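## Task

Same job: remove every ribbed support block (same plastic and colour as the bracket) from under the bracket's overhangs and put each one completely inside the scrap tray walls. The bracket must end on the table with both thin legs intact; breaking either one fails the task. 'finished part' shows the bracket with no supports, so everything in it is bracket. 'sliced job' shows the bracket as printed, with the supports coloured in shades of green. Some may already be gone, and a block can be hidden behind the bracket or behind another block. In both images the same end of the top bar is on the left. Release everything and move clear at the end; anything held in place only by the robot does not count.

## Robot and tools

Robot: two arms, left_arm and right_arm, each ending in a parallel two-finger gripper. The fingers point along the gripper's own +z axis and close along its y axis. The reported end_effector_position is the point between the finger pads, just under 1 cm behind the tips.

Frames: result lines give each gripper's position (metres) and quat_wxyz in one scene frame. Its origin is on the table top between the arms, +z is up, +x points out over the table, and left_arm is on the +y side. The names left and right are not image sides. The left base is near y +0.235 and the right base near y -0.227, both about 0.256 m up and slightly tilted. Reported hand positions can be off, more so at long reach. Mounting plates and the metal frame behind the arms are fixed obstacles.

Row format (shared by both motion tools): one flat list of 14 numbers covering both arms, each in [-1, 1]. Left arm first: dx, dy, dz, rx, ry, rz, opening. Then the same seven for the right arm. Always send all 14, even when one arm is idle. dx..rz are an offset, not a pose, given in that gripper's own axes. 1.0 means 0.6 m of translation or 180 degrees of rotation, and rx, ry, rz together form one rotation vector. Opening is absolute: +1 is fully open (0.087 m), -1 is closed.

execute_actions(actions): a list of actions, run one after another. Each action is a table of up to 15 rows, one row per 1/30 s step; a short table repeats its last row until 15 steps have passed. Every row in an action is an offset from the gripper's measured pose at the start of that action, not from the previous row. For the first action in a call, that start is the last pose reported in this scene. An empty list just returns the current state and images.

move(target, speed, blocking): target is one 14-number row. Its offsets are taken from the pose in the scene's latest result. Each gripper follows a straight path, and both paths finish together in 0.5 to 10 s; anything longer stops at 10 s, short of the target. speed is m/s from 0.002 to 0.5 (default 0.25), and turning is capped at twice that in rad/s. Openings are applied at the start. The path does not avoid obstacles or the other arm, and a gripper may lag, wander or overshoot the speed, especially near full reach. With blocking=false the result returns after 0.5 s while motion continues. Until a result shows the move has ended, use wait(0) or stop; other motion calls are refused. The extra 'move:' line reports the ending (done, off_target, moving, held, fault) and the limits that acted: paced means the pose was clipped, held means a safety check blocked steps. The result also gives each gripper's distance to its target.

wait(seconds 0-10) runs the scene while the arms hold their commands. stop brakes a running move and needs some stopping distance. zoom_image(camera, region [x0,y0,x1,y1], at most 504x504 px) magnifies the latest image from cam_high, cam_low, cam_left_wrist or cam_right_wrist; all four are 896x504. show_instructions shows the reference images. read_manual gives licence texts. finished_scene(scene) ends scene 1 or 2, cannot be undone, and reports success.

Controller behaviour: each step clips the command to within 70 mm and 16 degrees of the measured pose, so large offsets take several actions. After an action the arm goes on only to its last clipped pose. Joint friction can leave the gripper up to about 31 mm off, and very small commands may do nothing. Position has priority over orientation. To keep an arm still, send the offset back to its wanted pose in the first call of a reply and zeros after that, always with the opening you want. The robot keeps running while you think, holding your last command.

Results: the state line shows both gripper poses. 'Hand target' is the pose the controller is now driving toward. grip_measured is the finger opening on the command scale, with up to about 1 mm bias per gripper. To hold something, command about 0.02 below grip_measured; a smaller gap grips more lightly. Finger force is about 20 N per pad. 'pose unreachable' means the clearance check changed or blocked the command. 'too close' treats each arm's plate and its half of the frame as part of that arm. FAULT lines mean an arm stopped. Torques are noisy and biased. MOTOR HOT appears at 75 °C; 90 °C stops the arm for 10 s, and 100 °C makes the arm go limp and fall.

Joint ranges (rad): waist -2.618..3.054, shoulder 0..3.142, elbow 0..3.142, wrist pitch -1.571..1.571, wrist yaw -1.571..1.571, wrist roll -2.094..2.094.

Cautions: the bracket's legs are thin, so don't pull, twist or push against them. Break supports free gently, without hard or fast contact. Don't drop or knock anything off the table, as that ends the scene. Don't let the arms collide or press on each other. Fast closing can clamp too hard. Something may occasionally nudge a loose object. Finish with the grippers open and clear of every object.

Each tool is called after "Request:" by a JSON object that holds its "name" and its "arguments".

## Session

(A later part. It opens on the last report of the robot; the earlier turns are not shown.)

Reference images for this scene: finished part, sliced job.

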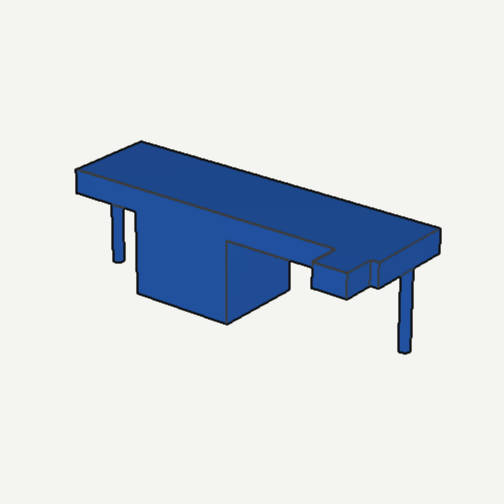

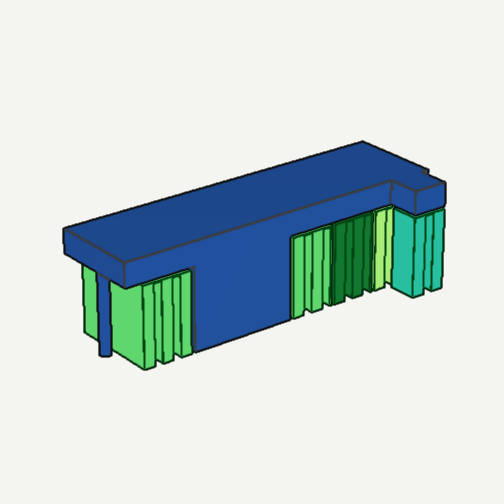

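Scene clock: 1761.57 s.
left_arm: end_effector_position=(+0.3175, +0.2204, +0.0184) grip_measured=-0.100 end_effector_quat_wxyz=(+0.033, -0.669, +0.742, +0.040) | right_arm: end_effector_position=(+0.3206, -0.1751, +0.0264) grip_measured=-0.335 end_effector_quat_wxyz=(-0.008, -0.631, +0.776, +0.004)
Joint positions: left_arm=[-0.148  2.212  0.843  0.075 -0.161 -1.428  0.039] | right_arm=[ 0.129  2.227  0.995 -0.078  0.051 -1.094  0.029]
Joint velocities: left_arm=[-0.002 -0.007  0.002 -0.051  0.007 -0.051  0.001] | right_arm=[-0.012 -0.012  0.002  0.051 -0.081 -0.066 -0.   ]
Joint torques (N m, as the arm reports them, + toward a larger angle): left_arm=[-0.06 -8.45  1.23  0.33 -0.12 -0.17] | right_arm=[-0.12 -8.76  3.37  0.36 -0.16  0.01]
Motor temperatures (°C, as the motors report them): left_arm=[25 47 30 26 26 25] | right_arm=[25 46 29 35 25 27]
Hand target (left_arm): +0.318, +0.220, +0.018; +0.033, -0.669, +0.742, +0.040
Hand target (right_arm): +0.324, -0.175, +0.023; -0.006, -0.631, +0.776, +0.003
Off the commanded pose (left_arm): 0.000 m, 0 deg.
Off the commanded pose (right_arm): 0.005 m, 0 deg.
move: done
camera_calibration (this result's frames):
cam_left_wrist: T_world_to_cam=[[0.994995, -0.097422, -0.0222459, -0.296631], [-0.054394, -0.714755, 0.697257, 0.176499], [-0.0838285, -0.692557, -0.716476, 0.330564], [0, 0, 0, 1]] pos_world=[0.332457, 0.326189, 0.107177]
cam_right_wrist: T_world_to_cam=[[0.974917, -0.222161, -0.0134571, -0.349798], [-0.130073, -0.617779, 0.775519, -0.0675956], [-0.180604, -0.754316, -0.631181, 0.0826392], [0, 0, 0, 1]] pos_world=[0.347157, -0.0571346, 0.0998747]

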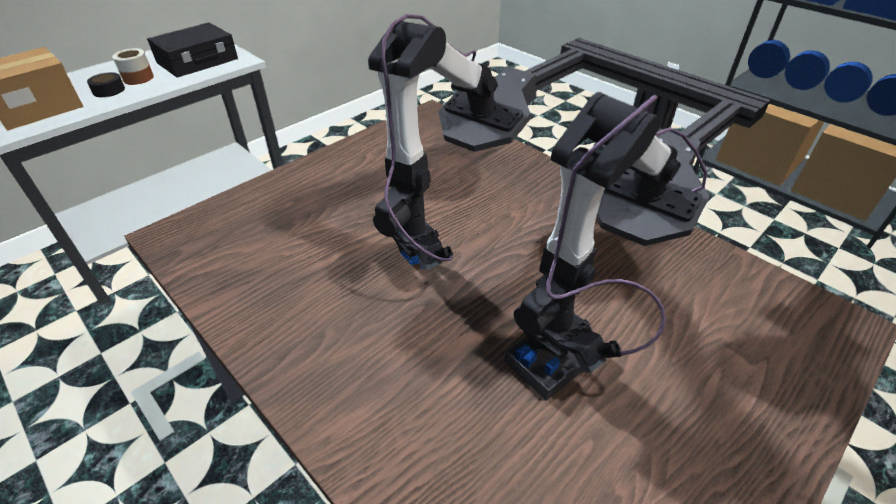

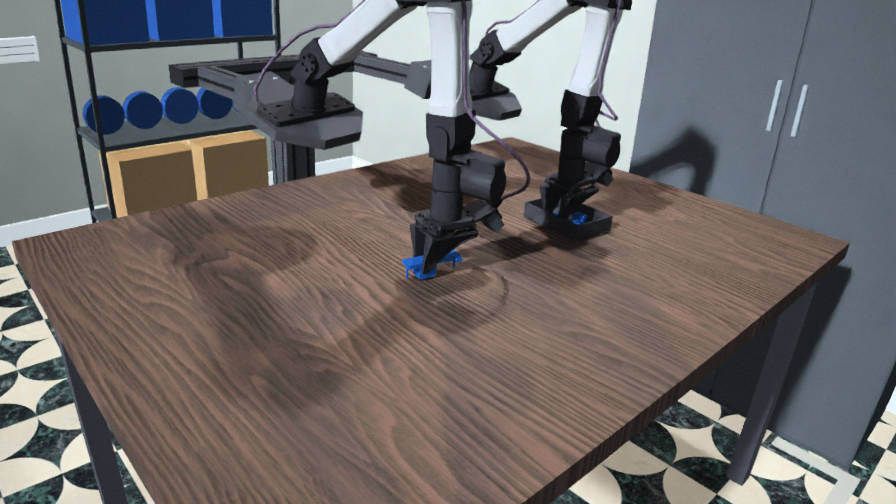

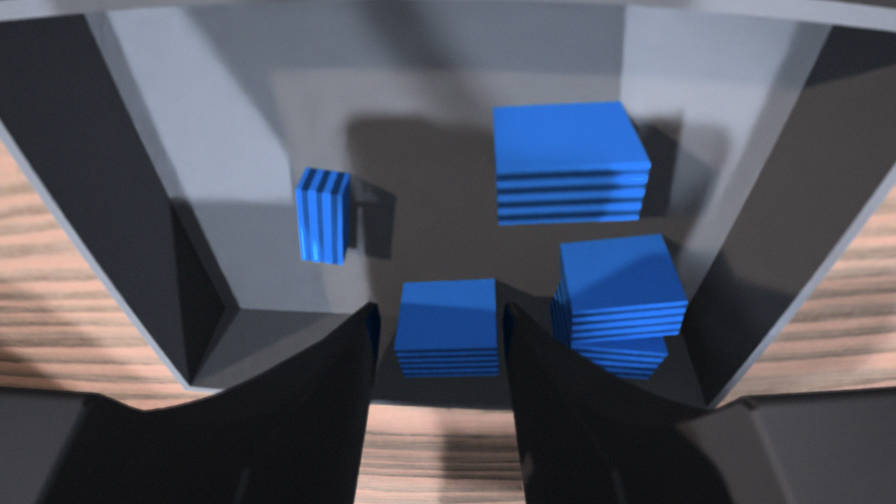

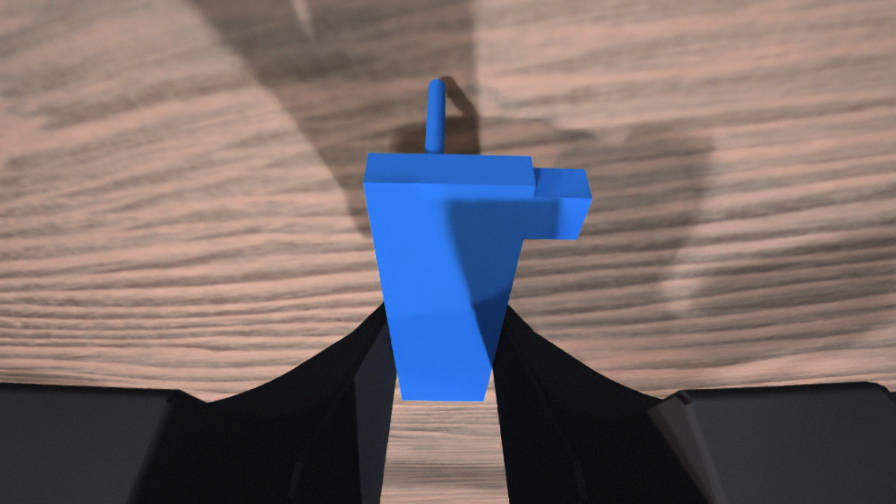

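Request:
{"name": "zoom_image", "arguments": {"camera": "cam_low", "region": [380, 220, 500, 300]}}

Request:
{"name": "zoom_image", "arguments": {"camera": "cam_right_wrist", "region": [380, 40, 520, 170]}}

Region (380, 220, 500, 300) of cam_low's 896x504 image, scaled by 4.200, with more detail than that image has.

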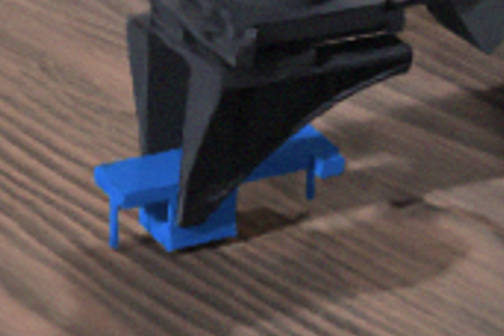

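Region (380, 40, 520, 170) of cam_right_wrist's 896x504 image, scaled by 3.600, with more detail than that image has; it fills the top 468 rows of this view, and the rest is white.

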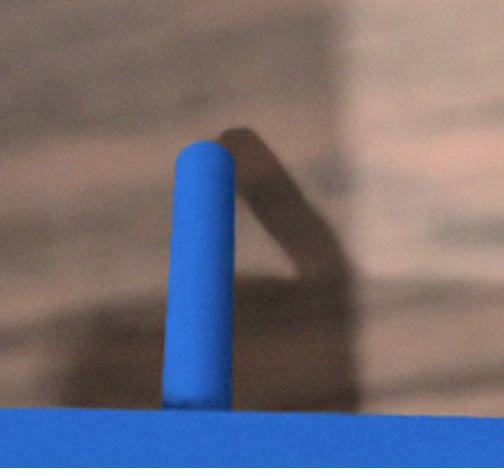

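Request:
{"name": "execute_actions", "arguments": {"actions": [[[0.0001,0.004,-0.0034,0,0,0,-0.1,0,0,0,0,0.001,0,-0.37],[0.0001,0.0081,-0.0067,0,0,0,-0.1,0,0,0,0,0.002,0,-0.37],[0.0002,0.0121,-0.0101,0,0,0,-0.1,0,0,0,0,0.003,0,-0.37],[-0.0002,0.0122,-0.0142,0,0,0,-0.1,0,0,0,0,0.004,0,-0.37],[-0.0006,0.0122,-0.0184,0,0,0,-0.1,0,0,0,0,0.005,0,-0.37],[-0.0011,0.0123,-0.0225,0,0,0,-0.1,0,0,0,0,0.006,0,-0.37],[-0.0015,0.0124,-0.0267,0,0,0,-0.1,0,0,0,0,0.007,0,-0.37],[-0.0019,0.0124,-0.0308,0,0,0,-0.1,0,0,0,0,0.008,0,-0.37],[-0.0024,0.0125,-0.035,0,0,0,-0.1,0,0,0,0,0.009,0,-0.37],[-0.0028,0.0125,-0.0391,0,0,0,-0.1,0,0,0,0,0.01,0,-0.37],[-0.0032,0.0126,-0.0433,0,0,0,-0.1,0,0,0,0,0.01,0,-0.37],[-0.0036,0.0127,-0.0474,0,0,0,-0.1,0,0,0,0,0.01,0,-0.37],[-0.0041,0.0127,-0.0516,0,0,0,-0.1,0,0,0,0,0.01,0,-0.37],[-0.0045,0.0128,-0.0557,0,0,0,-0.1,0,0,0,0,0.01,0,-0.37],[-0.0049,0.0129,-0.0599,0,0,0,-0.1,0,0,0,0,0.01,0,-0.37]],[[-0.0011,0.0123,-0.0225,0,0,0,-0.1,0,0,0,0,0.004,0,-0.37],[-0.0016,0.0124,-0.0275,0,0,0,-0.1,0,0,0,0,0.005,0,-0.37],[-0.0021,0.0124,-0.0325,0,0,0,-0.1,0,0,0,0,0.006,0,-0.37],[-0.0026,0.0125,-0.0375,0,0,0,-0.1,0,0,0,0,0.007,0,-0.37],[-0.0031,0.0126,-0.0425,0,0,0,-0.1,0,0,0,0,0.008,0,-0.37],[-0.0036,0.0127,-0.0475,0,0,0,-0.1,0,0,0,0,0.009,0,-0.37],[-0.0041,0.0127,-0.0525,0,0,0,-0.1,0,0,0,0,0.01,0,-0.37],[-0.0046,0.0128,-0.0575,0,0,0,-0.1,0,0,0,0,0.01,0,-0.37],[-0.0051,0.0129,-0.0625,0,0,0,-0.1,0,0,0,0,0.01,0,-0.37],[-0.0056,0.013,-0.0675,0,0,0,-0.1,0,0,0,0,0.01,0,-0.37],[-0.0061,0.013,-0.0725,0,0,0,-0.1,0,0,0,0,0.01,0,-0.37],[-0.0066,0.0131,-0.0775,0,0,0,-0.1,0,0,0,0,0.01,0,-0.37],[-0.0071,0.0132,-0.0825,0,0,0,-0.1,0,0,0,0,0.01,0,-0.37],[-0.0076,0.0133,-0.0875,0,0,0,-0.1,0,0,0,0,0.01,0,-0.37],[-0.0081,0.0133,-0.0925,0,0,0,-0.1,0,0,0,0,0.01,0,-0.37]]]}}

Scene clock: 1822.07 s.
left_arm: end_effector_position=(+0.3403, +0.2259, +0.0968) grip_measured=-0.100 end_effector_quat_wxyz=(+0.074, -0.672, +0.737, +0.006) | right_arm: end_effector_position=(+0.3173, -0.1826, +0.0284) grip_measured=-0.335 end_effector_quat_wxyz=(-0.025, -0.627, +0.779, -0.009)
Joint positions: left_arm=[-0.148  1.878  0.758 -0.066 -0.161 -1.429  0.039] | right_arm=[ 0.129  2.227  0.995 -0.098  0.088 -1.081  0.029]
Joint velocities: left_arm=[-0.017 -0.364 -0.032 -0.286 -0.022  0.007 -0.   ] | right_arm=[ 0.007 -0.007 -0.007  0.066 -0.037 -0.022  0.   ]
Joint torques (N m, as the arm reports them, + toward a larger angle): left_arm=[-0.94 -8.68  0.94  0.37 -0.13 -0.22] | right_arm=[ 1.36 -9.14  3.67  0.14 -0.03  0.1 ]
Motor temperatures (°C, as the motors report them): left_arm=[25 50 29 26 26 25] | right_arm=[25 46 29 33 25 27]
Hand target (left_arm): +0.320, +0.223, +0.102; +0.052, -0.670, +0.740, +0.024
Hand target (right_arm): +0.319, -0.179, +0.027; -0.028, -0.629, +0.777, -0.012
Off the commanded pose (left_arm): 0.023 m, 3 deg.
Off the commanded pose (right_arm): 0.004 m, 1 deg.
camera_calibration (this result's frames):
cam_left_wrist: T_world_to_cam=[[0.992413, -0.0902745, 0.0834706, -0.327948], [-0.122936, -0.718247, 0.684841, 0.15223], [-0.00187113, -0.689907, -0.723896, 0.364668], [0, 0, 0, 1]] pos_world=[0.344857, 0.331321, 0.187103]
cam_right_wrist: T_world_to_cam=[[0.972509, -0.232547, -0.0121404, -0.349394], [-0.129582, -0.583756, 0.801522, -0.0688904], [-0.193479, -0.777914, -0.597842, 0.0764964], [0, 0, 0, 1]] pos_world=[0.345663, -0.0619581, 0.0967082]

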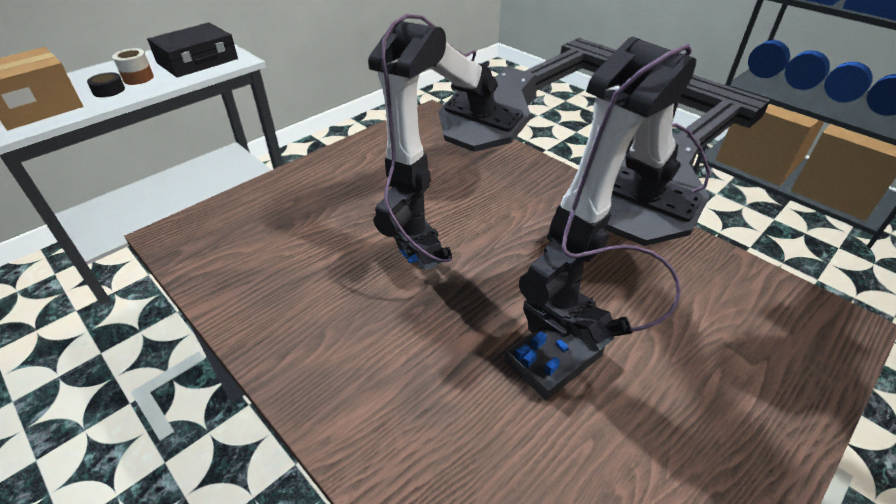

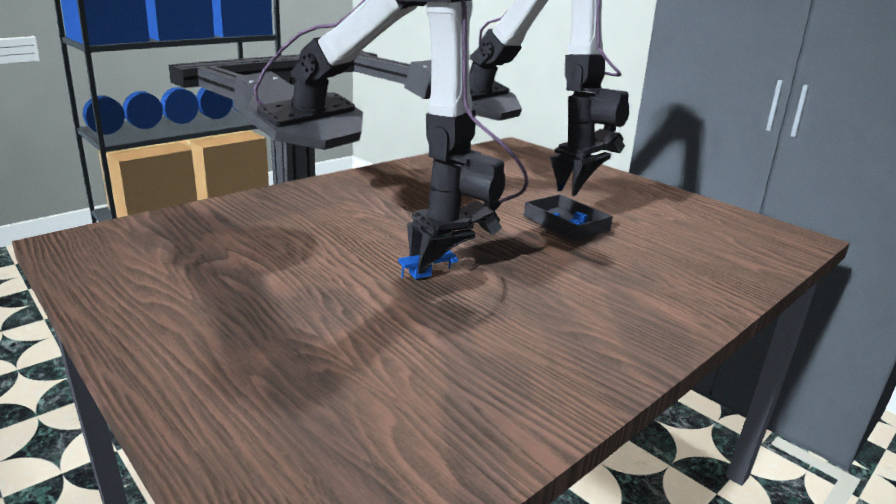

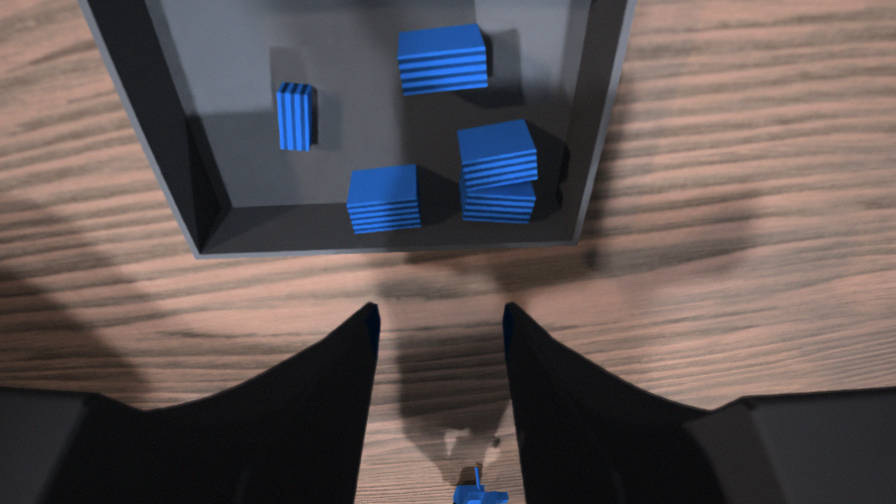

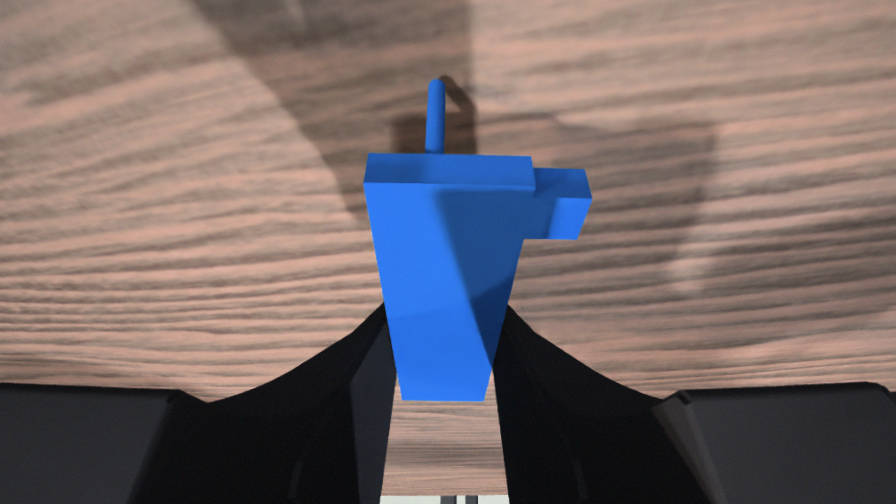

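Request:
{"name": "zoom_image", "arguments": {"camera": "cam_low", "region": [380, 220, 500, 300]}}

Request:
{"name": "zoom_image", "arguments": {"camera": "cam_right_wrist", "region": [380, 40, 520, 170]}}

Region (380, 220, 500, 300) of cam_low's 896x504 image, scaled by 4.200, with more detail than that image has.

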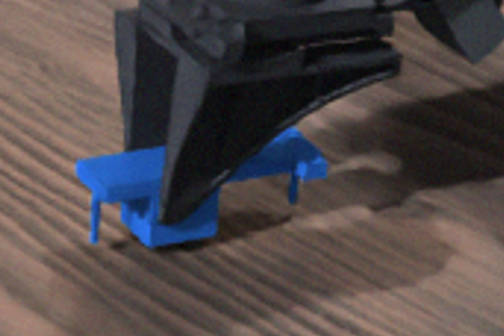

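Region (380, 40, 520, 170) of cam_right_wrist's 896x504 image, scaled by 3.600, with more detail than that image has; it fills the top 468 rows of this view, and the rest is white.

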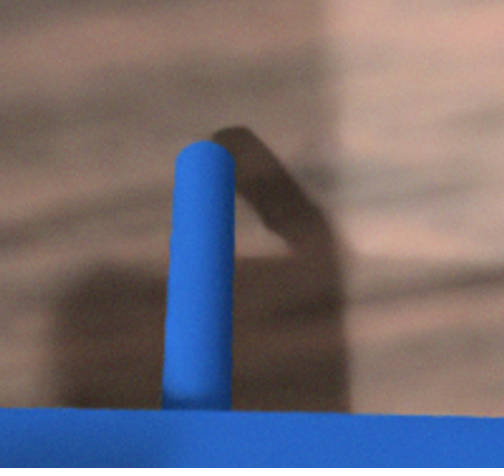

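Request:
{"name": "move", "arguments": {"target": [-0.0803,0.1875,-0.21,0,0,0,-0.1,-0.0008,-0.0003,0.0158,0,0,0,-0.37], "speed": 0.15}}

Scene clock: 1839.67 s.
left_arm: end_effector_position=(+0.2331, +0.2776, +0.2221) grip_measured=-0.100 end_effector_quat_wxyz=(+0.088, -0.670, +0.737, +0.006) | right_arm: end_effector_position=(+0.3148, -0.1832, +0.0231) grip_measured=-0.335 end_effector_quat_wxyz=(-0.026, -0.627, +0.779, -0.009)
Joint positions: left_arm=[ 0.147  1.027  0.476 -0.581 -0.058 -1.15   0.039] | right_arm=[ 0.129  2.246  0.995 -0.082  0.09  -1.081  0.029]
Joint velocities: left_arm=[ 0.007  0.012 -0.002  0.007  0.037  0.022  0.001] | right_arm=[-0.012 -0.012  0.022  0.022 -0.051 -0.081 -0.001]
Joint torques (N m, as the arm reports them, + toward a larger angle): left_arm=[ 1.69 -4.18  4.1   0.47  0.05 -0.1 ] | right_arm=[-0.06 -8.67  3.1   0.29 -0.17  0.03]
Motor temperatures (°C, as the motors report them): left_arm=[25 49 29 26 26 25] | right_arm=[25 46 29 32 25 27]
Hand target (left_arm): +0.221, +0.274, +0.220; +0.074, -0.671, +0.737, +0.009
Hand target (right_arm): +0.317, -0.182, +0.019; -0.025, -0.627, +0.779, -0.009
Off the commanded pose (left_arm): 0.015 m, 2 deg.
Off the commanded pose (right_arm): 0.005 m, 0 deg.
move: off_target (left_arm)
camera_calibration (this result's frames):
cam_left_wrist: T_world_to_cam=[[0.990021, -0.0967706, 0.102436, -0.229183], [-0.140534, -0.731579, 0.667115, 0.102127], [0.0103831, -0.674854, -0.737878, 0.486896], [0, 0, 0, 1]] pos_world=[0.236193, 0.381119, 0.314617]
cam_right_wrist: T_world_to_cam=[[0.97235, -0.233085, -0.0143558, -0.347233], [-0.127595, -0.581755, 0.803293, -0.0656492], [-0.195587, -0.779251, -0.595411, 0.0727234], [0, 0, 0, 1]] pos_world=[0.343479, -0.0624568, 0.0910511]

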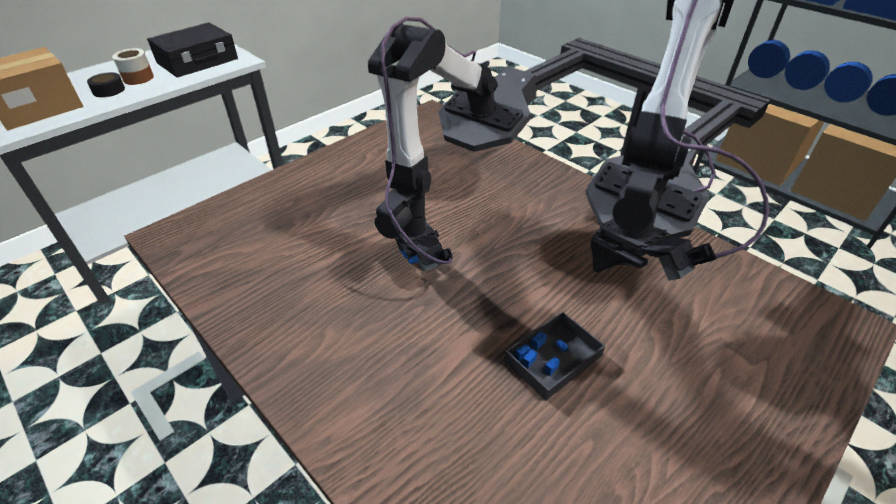

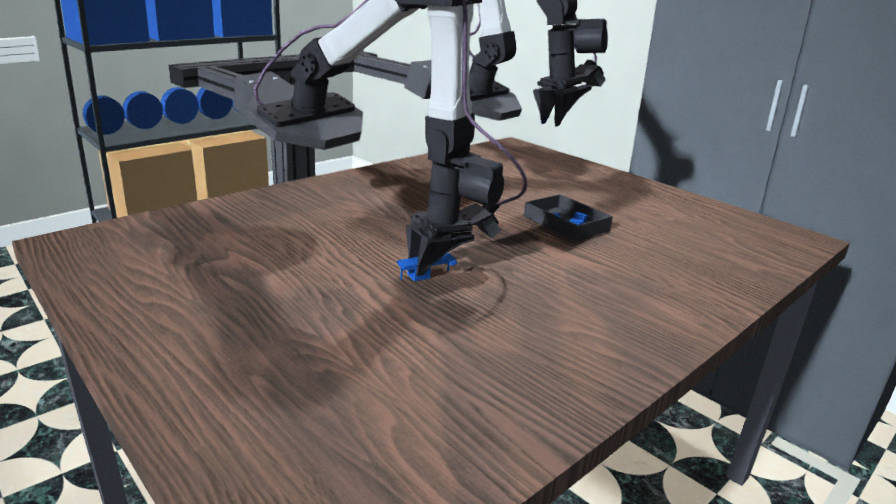

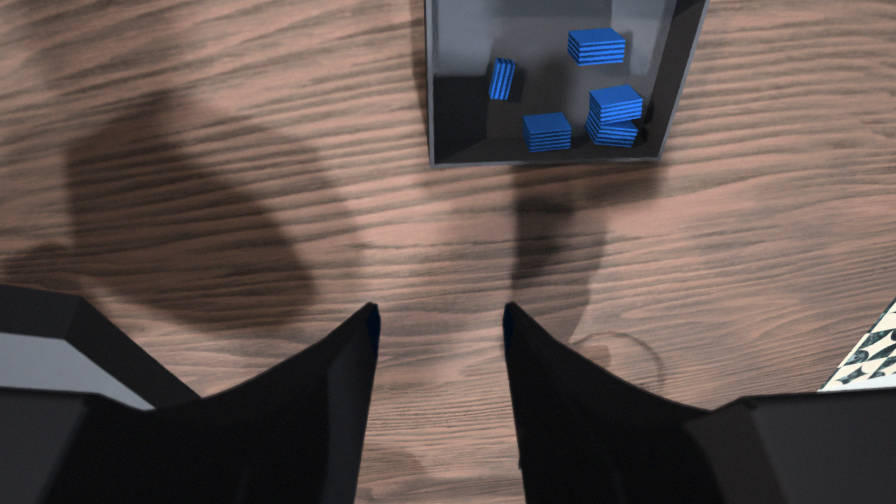

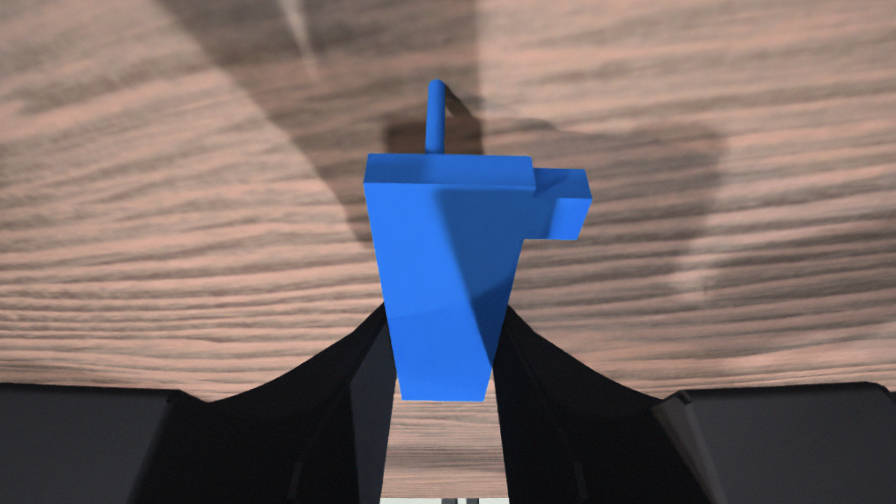

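Request:
{"name": "execute_actions", "arguments": {"actions": [[[0,0,0,0,0,0,-0.1,0,0,0,0,0,0,-0.34],[0,0,0,0,0,0,-0.1,0,0,0,0,0,0,-0.31],[0,0,0,0,0,0,-0.1,0,0,0,0,0,0,-0.27],[0,0,0,0,0,0,-0.1,0,0,0,0,0,0,-0.22],[0,0,0,0,0,0,-0.1,0,0,0,0,0,0,-0.15],[0,0,0,0,0,0,-0.1,0,0,0,0,0,0,-0.07],[0,0,0,0,0,0,-0.1,0,0,0,0,0,0,0.02],[0,0,0,0,0,0,-0.1,0,0,0,0,0,0,0.11],[0,0,0,0,0,0,-0.1,0,0,0,0,0,0,0.2],[0,0,0,0,0,0,-0.1,0,0,0,0,0,0,0.29],[0,0,0,0,0,0,-0.1,0,0,0,0,0,0,0.38],[0,0,0,0,0,0,-0.1,0,0,0,0,0,0,0.45],[0,0,0,0,0,0,-0.1,0,0,0,0,0,0,0.5]]]}}

Scene clock: 1848.07 s.
left_arm: end_effector_position=(+0.2326, +0.2773, +0.2221) grip_measured=-0.100 end_effector_quat_wxyz=(+0.087, -0.670, +0.738, +0.006) | right_arm: end_effector_position=(+0.3148, -0.1832, +0.0231) grip_measured=+0.498 end_effector_quat_wxyz=(-0.026, -0.627, +0.779, -0.009)
Joint positions: left_arm=[ 0.147  1.027  0.476 -0.583 -0.058 -1.149  0.039] | right_arm=[ 0.129  2.246  0.995 -0.082  0.09  -1.081  0.066]
Joint velocities: left_arm=[ 0.012 -0.012 -0.002 -0.066 -0.007 -0.051 -0.001] | right_arm=[-0.007 -0.007 -0.012 -0.007 -0.007 -0.007  0.002]
Joint torques (N m, as the arm reports them, + toward a larger angle): left_arm=[ 0.6  -2.74  6.28  0.7  -0.09 -0.19] | right_arm=[ 0.03 -9.95  2.01  0.2  -0.15  0.03]
Motor temperatures (°C, as the motors report them): left_arm=[25 48 29 26 26 25] | right_arm=[25 46 29 32 25 27]
Hand target (left_arm): +0.233, +0.278, +0.222; +0.088, -0.670, +0.737, +0.006
Hand target (right_arm): +0.315, -0.183, +0.023; -0.026, -0.627, +0.779, -0.009
Off the commanded pose (left_arm): 0.001 m, 0 deg.
Off the commanded pose (right_arm): 0.000 m, 0 deg.
camera_calibration (this result's frames):
cam_left_wrist: T_world_to_cam=[[0.990129, -0.0974387, 0.100751, -0.228204], [-0.1399, -0.730891, 0.668001, 0.101395], [0.00854906, -0.675502, -0.737308, 0.48721], [0, 0, 0, 1]] pos_world=[0.235971, 0.380985, 0.314484]
cam_right_wrist: T_world_to_cam=[[0.97235, -0.233085, -0.0143558, -0.347233], [-0.127595, -0.581755, 0.803293, -0.0656492], [-0.195587, -0.779251, -0.595411, 0.0727234], [0, 0, 0, 1]] pos_world=[0.343479, -0.0624568, 0.0910511]

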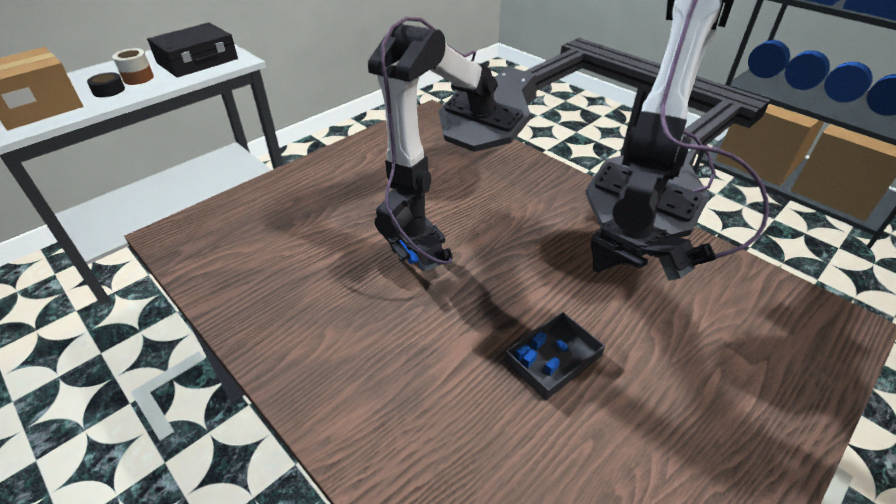

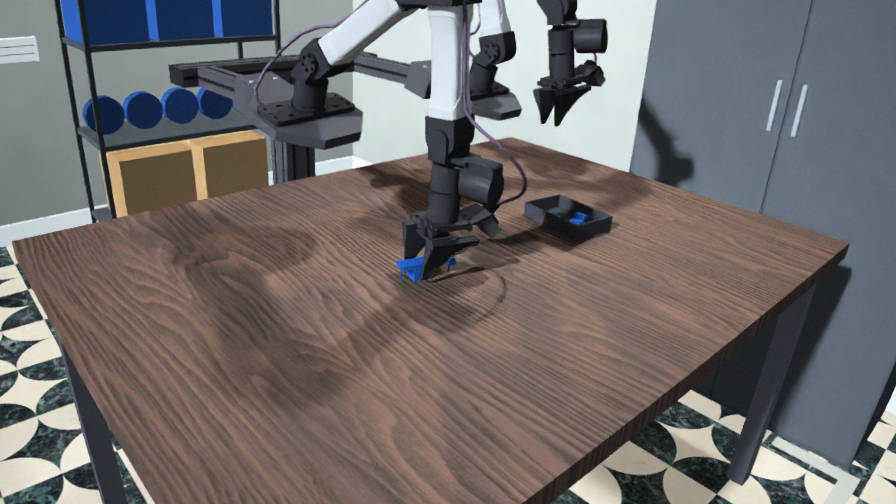

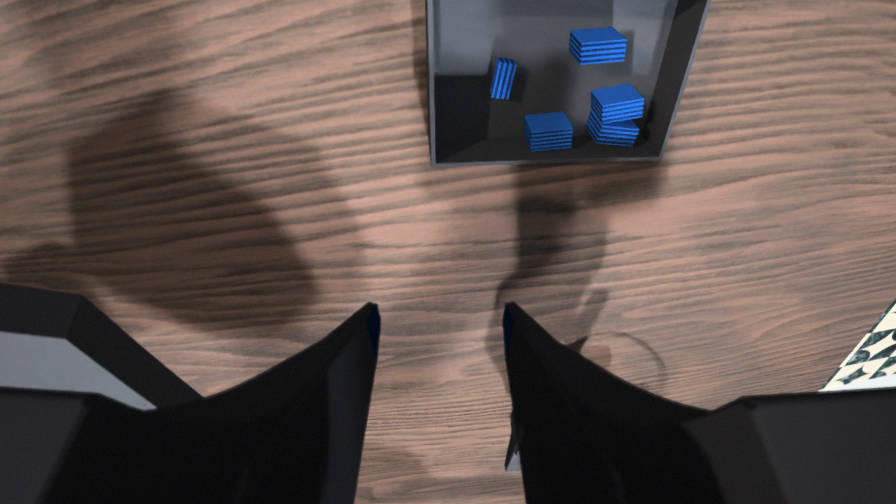

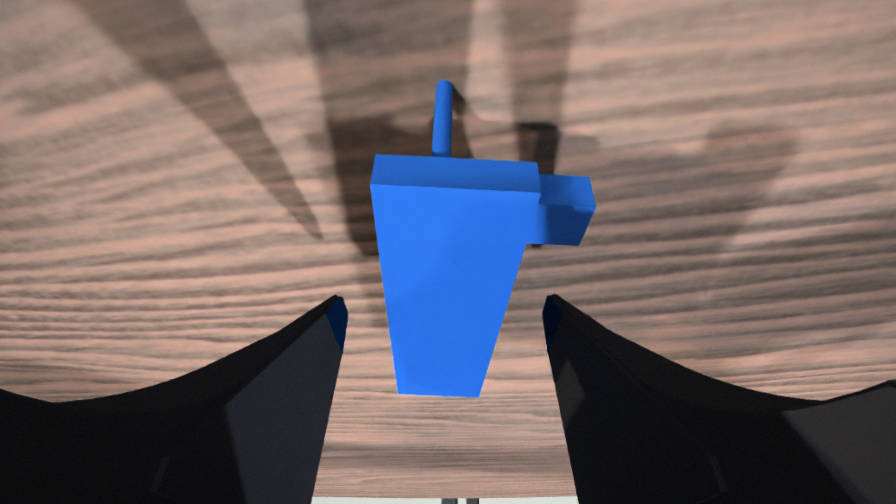

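Request:
{"name": "move", "arguments": {"target": [0,0,0,0,0,0,-0.1,0.0937,0.1255,-0.3104,0,0,0,0.5], "speed": 0.2}}

Scene clock: 1853.47 s.
left_arm: end_effector_position=(+0.2326, +0.2773, +0.2221) grip_measured=-0.100 end_effector_quat_wxyz=(+0.087, -0.670, +0.738, +0.006) | right_arm: end_effector_position=(+0.2450, -0.2131, +0.2138) grip_measured=+0.500 end_effector_quat_wxyz=(-0.016, -0.626, +0.779, -0.013)
Joint positions: left_arm=[ 0.147  1.027  0.476 -0.583 -0.058 -1.149  0.039] | right_arm=[ 0.129  1.335  0.677 -0.653  0.09  -1.081  0.066]
Joint velocities: left_arm=[ 0.002  0.002 -0.007 -0.007 -0.022 -0.066  0.001] | right_arm=[ 0.017  0.007 -0.007 -0.066  0.022 -0.007  0.   ]
Joint torques (N m, as the arm reports them, + toward a larger angle): left_arm=[ 0.58 -2.76  6.19  0.65 -0.11 -0.16] | right_arm=[-0.18 -6.69  3.28  0.15 -0.11  0.03]
Motor temperatures (°C, as the motors report them): left_arm=[25 47 29 26 26 25] | right_arm=[25 46 28 32 25 27]
Hand target (left_arm): +0.233, +0.277, +0.222; +0.087, -0.670, +0.738, +0.006
Hand target (right_arm): +0.234, -0.216, +0.212; -0.027, -0.627, +0.779, -0.009
Off the commanded pose (left_arm): 0.000 m, 0 deg.
Off the commanded pose (right_arm): 0.010 m, 1 deg.
move: done
camera_calibration (this result's frames):
cam_left_wrist: T_world_to_cam=[[0.990129, -0.0974387, 0.100751, -0.228204], [-0.1399, -0.730891, 0.668001, 0.101395], [0.00854906, -0.675502, -0.737308, 0.48721], [0, 0, 0, 1]] pos_world=[0.235971, 0.380985, 0.314484]
cam_right_wrist: T_world_to_cam=[[0.972185, -0.234169, 0.00461962, -0.287809], [-0.145, -0.586265, 0.797038, -0.240484], [-0.183933, -0.775538, -0.603912, 0.149067], [0, 0, 0, 1]] pos_world=[0.272352, -0.0927765, 0.283028]

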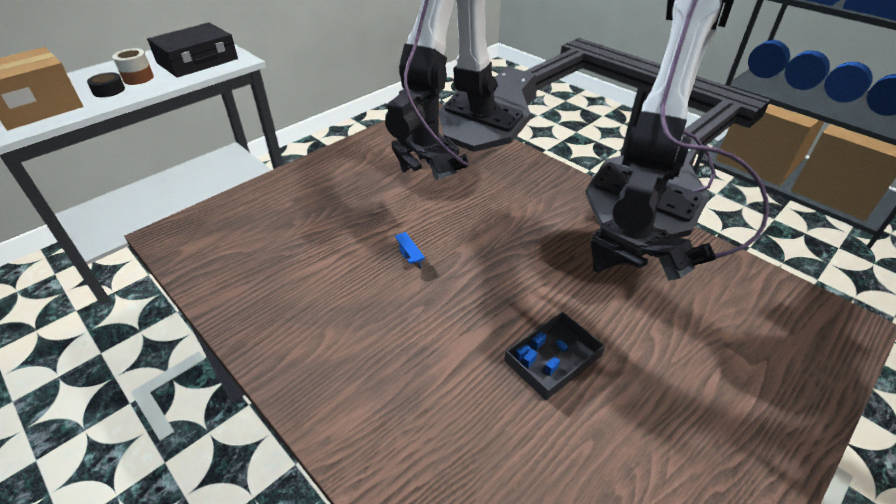

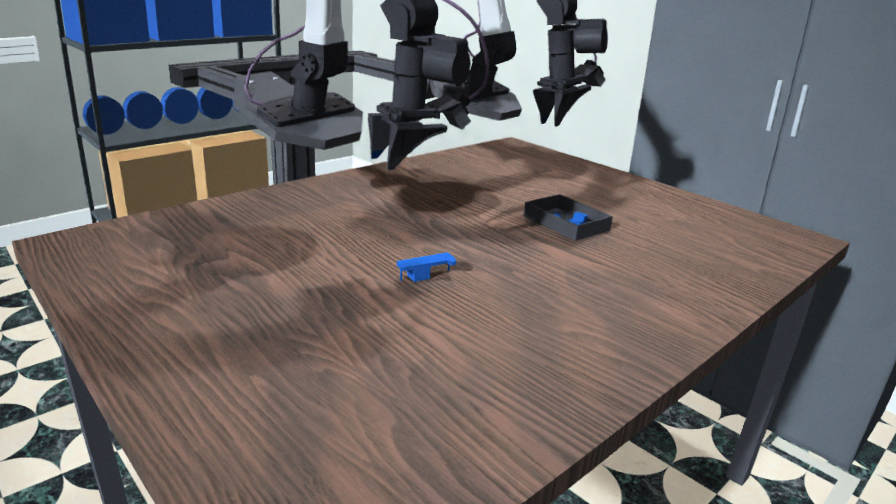

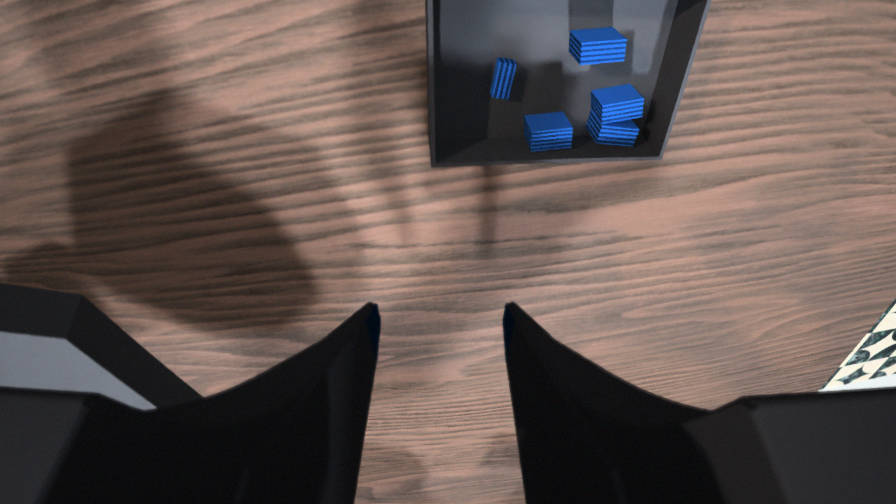

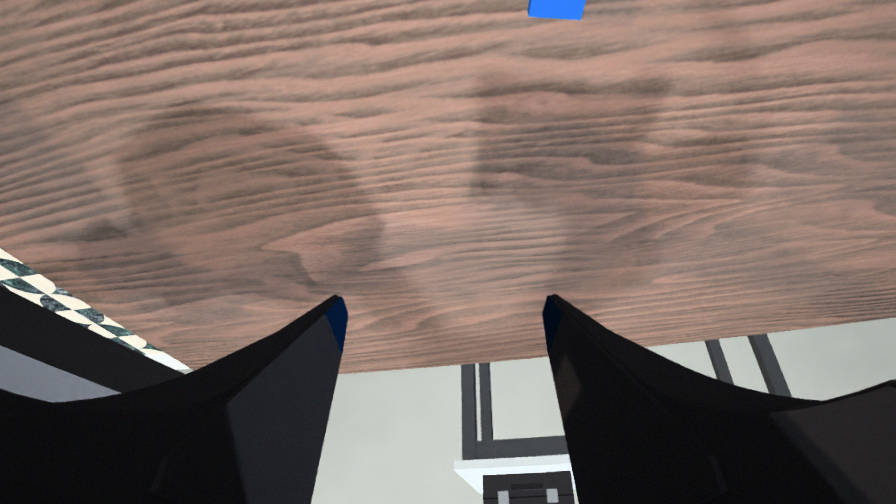

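Quick verification of the bracket against this scene's reference before finishing.

Request:
{"name": "zoom_image", "arguments": {"camera": "cam_low", "region": [380, 235, 480, 300]}}

Request:
{"name": "show_instructions", "arguments": {}}

Request:
{"name": "zoom_image", "arguments": {"camera": "cam_high", "region": [370, 215, 450, 285]}}

Region (380, 235, 480, 300) of cam_low's 896x504 image, scaled by 5.040, with more detail than that image has; it fills the top 328 rows of this view, and the rest is white.

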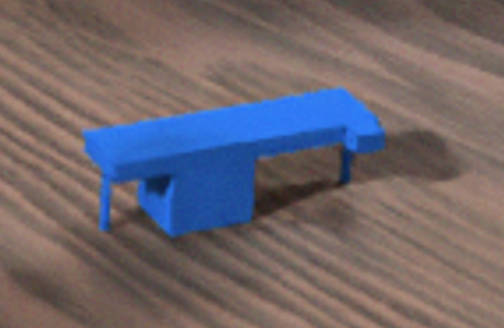

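Reference images for this scene: finished part, sliced job.

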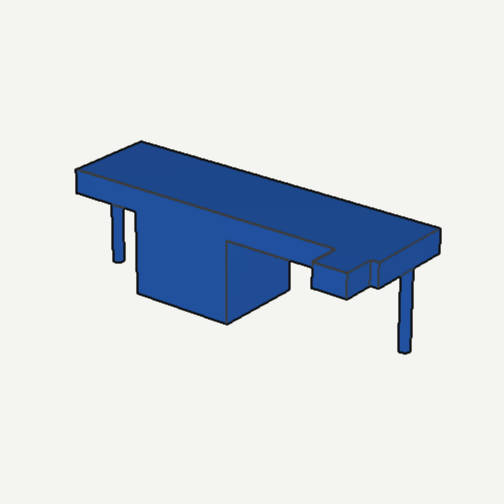

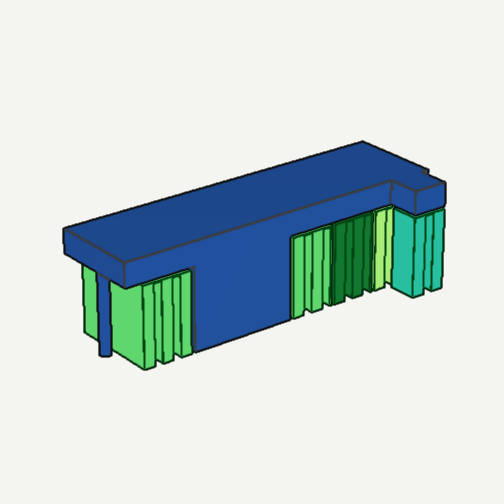

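Region (370, 215, 450, 285) of cam_high's 896x504 image, scaled by 6.300, with more detail than that image has; it fills the top 441 rows of this view, and the rest is white.

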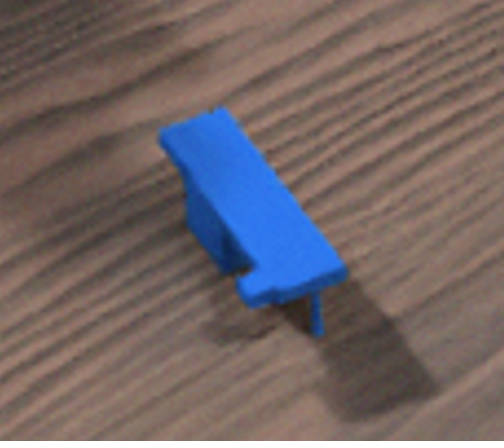

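The bracket matches the finished part, with both legs intact, and all five support blocks are inside the tray. Both arms are clear.

Request:
{"name": "finished_scene", "arguments": {"scene": 2}}

The scene is finished: the task was done.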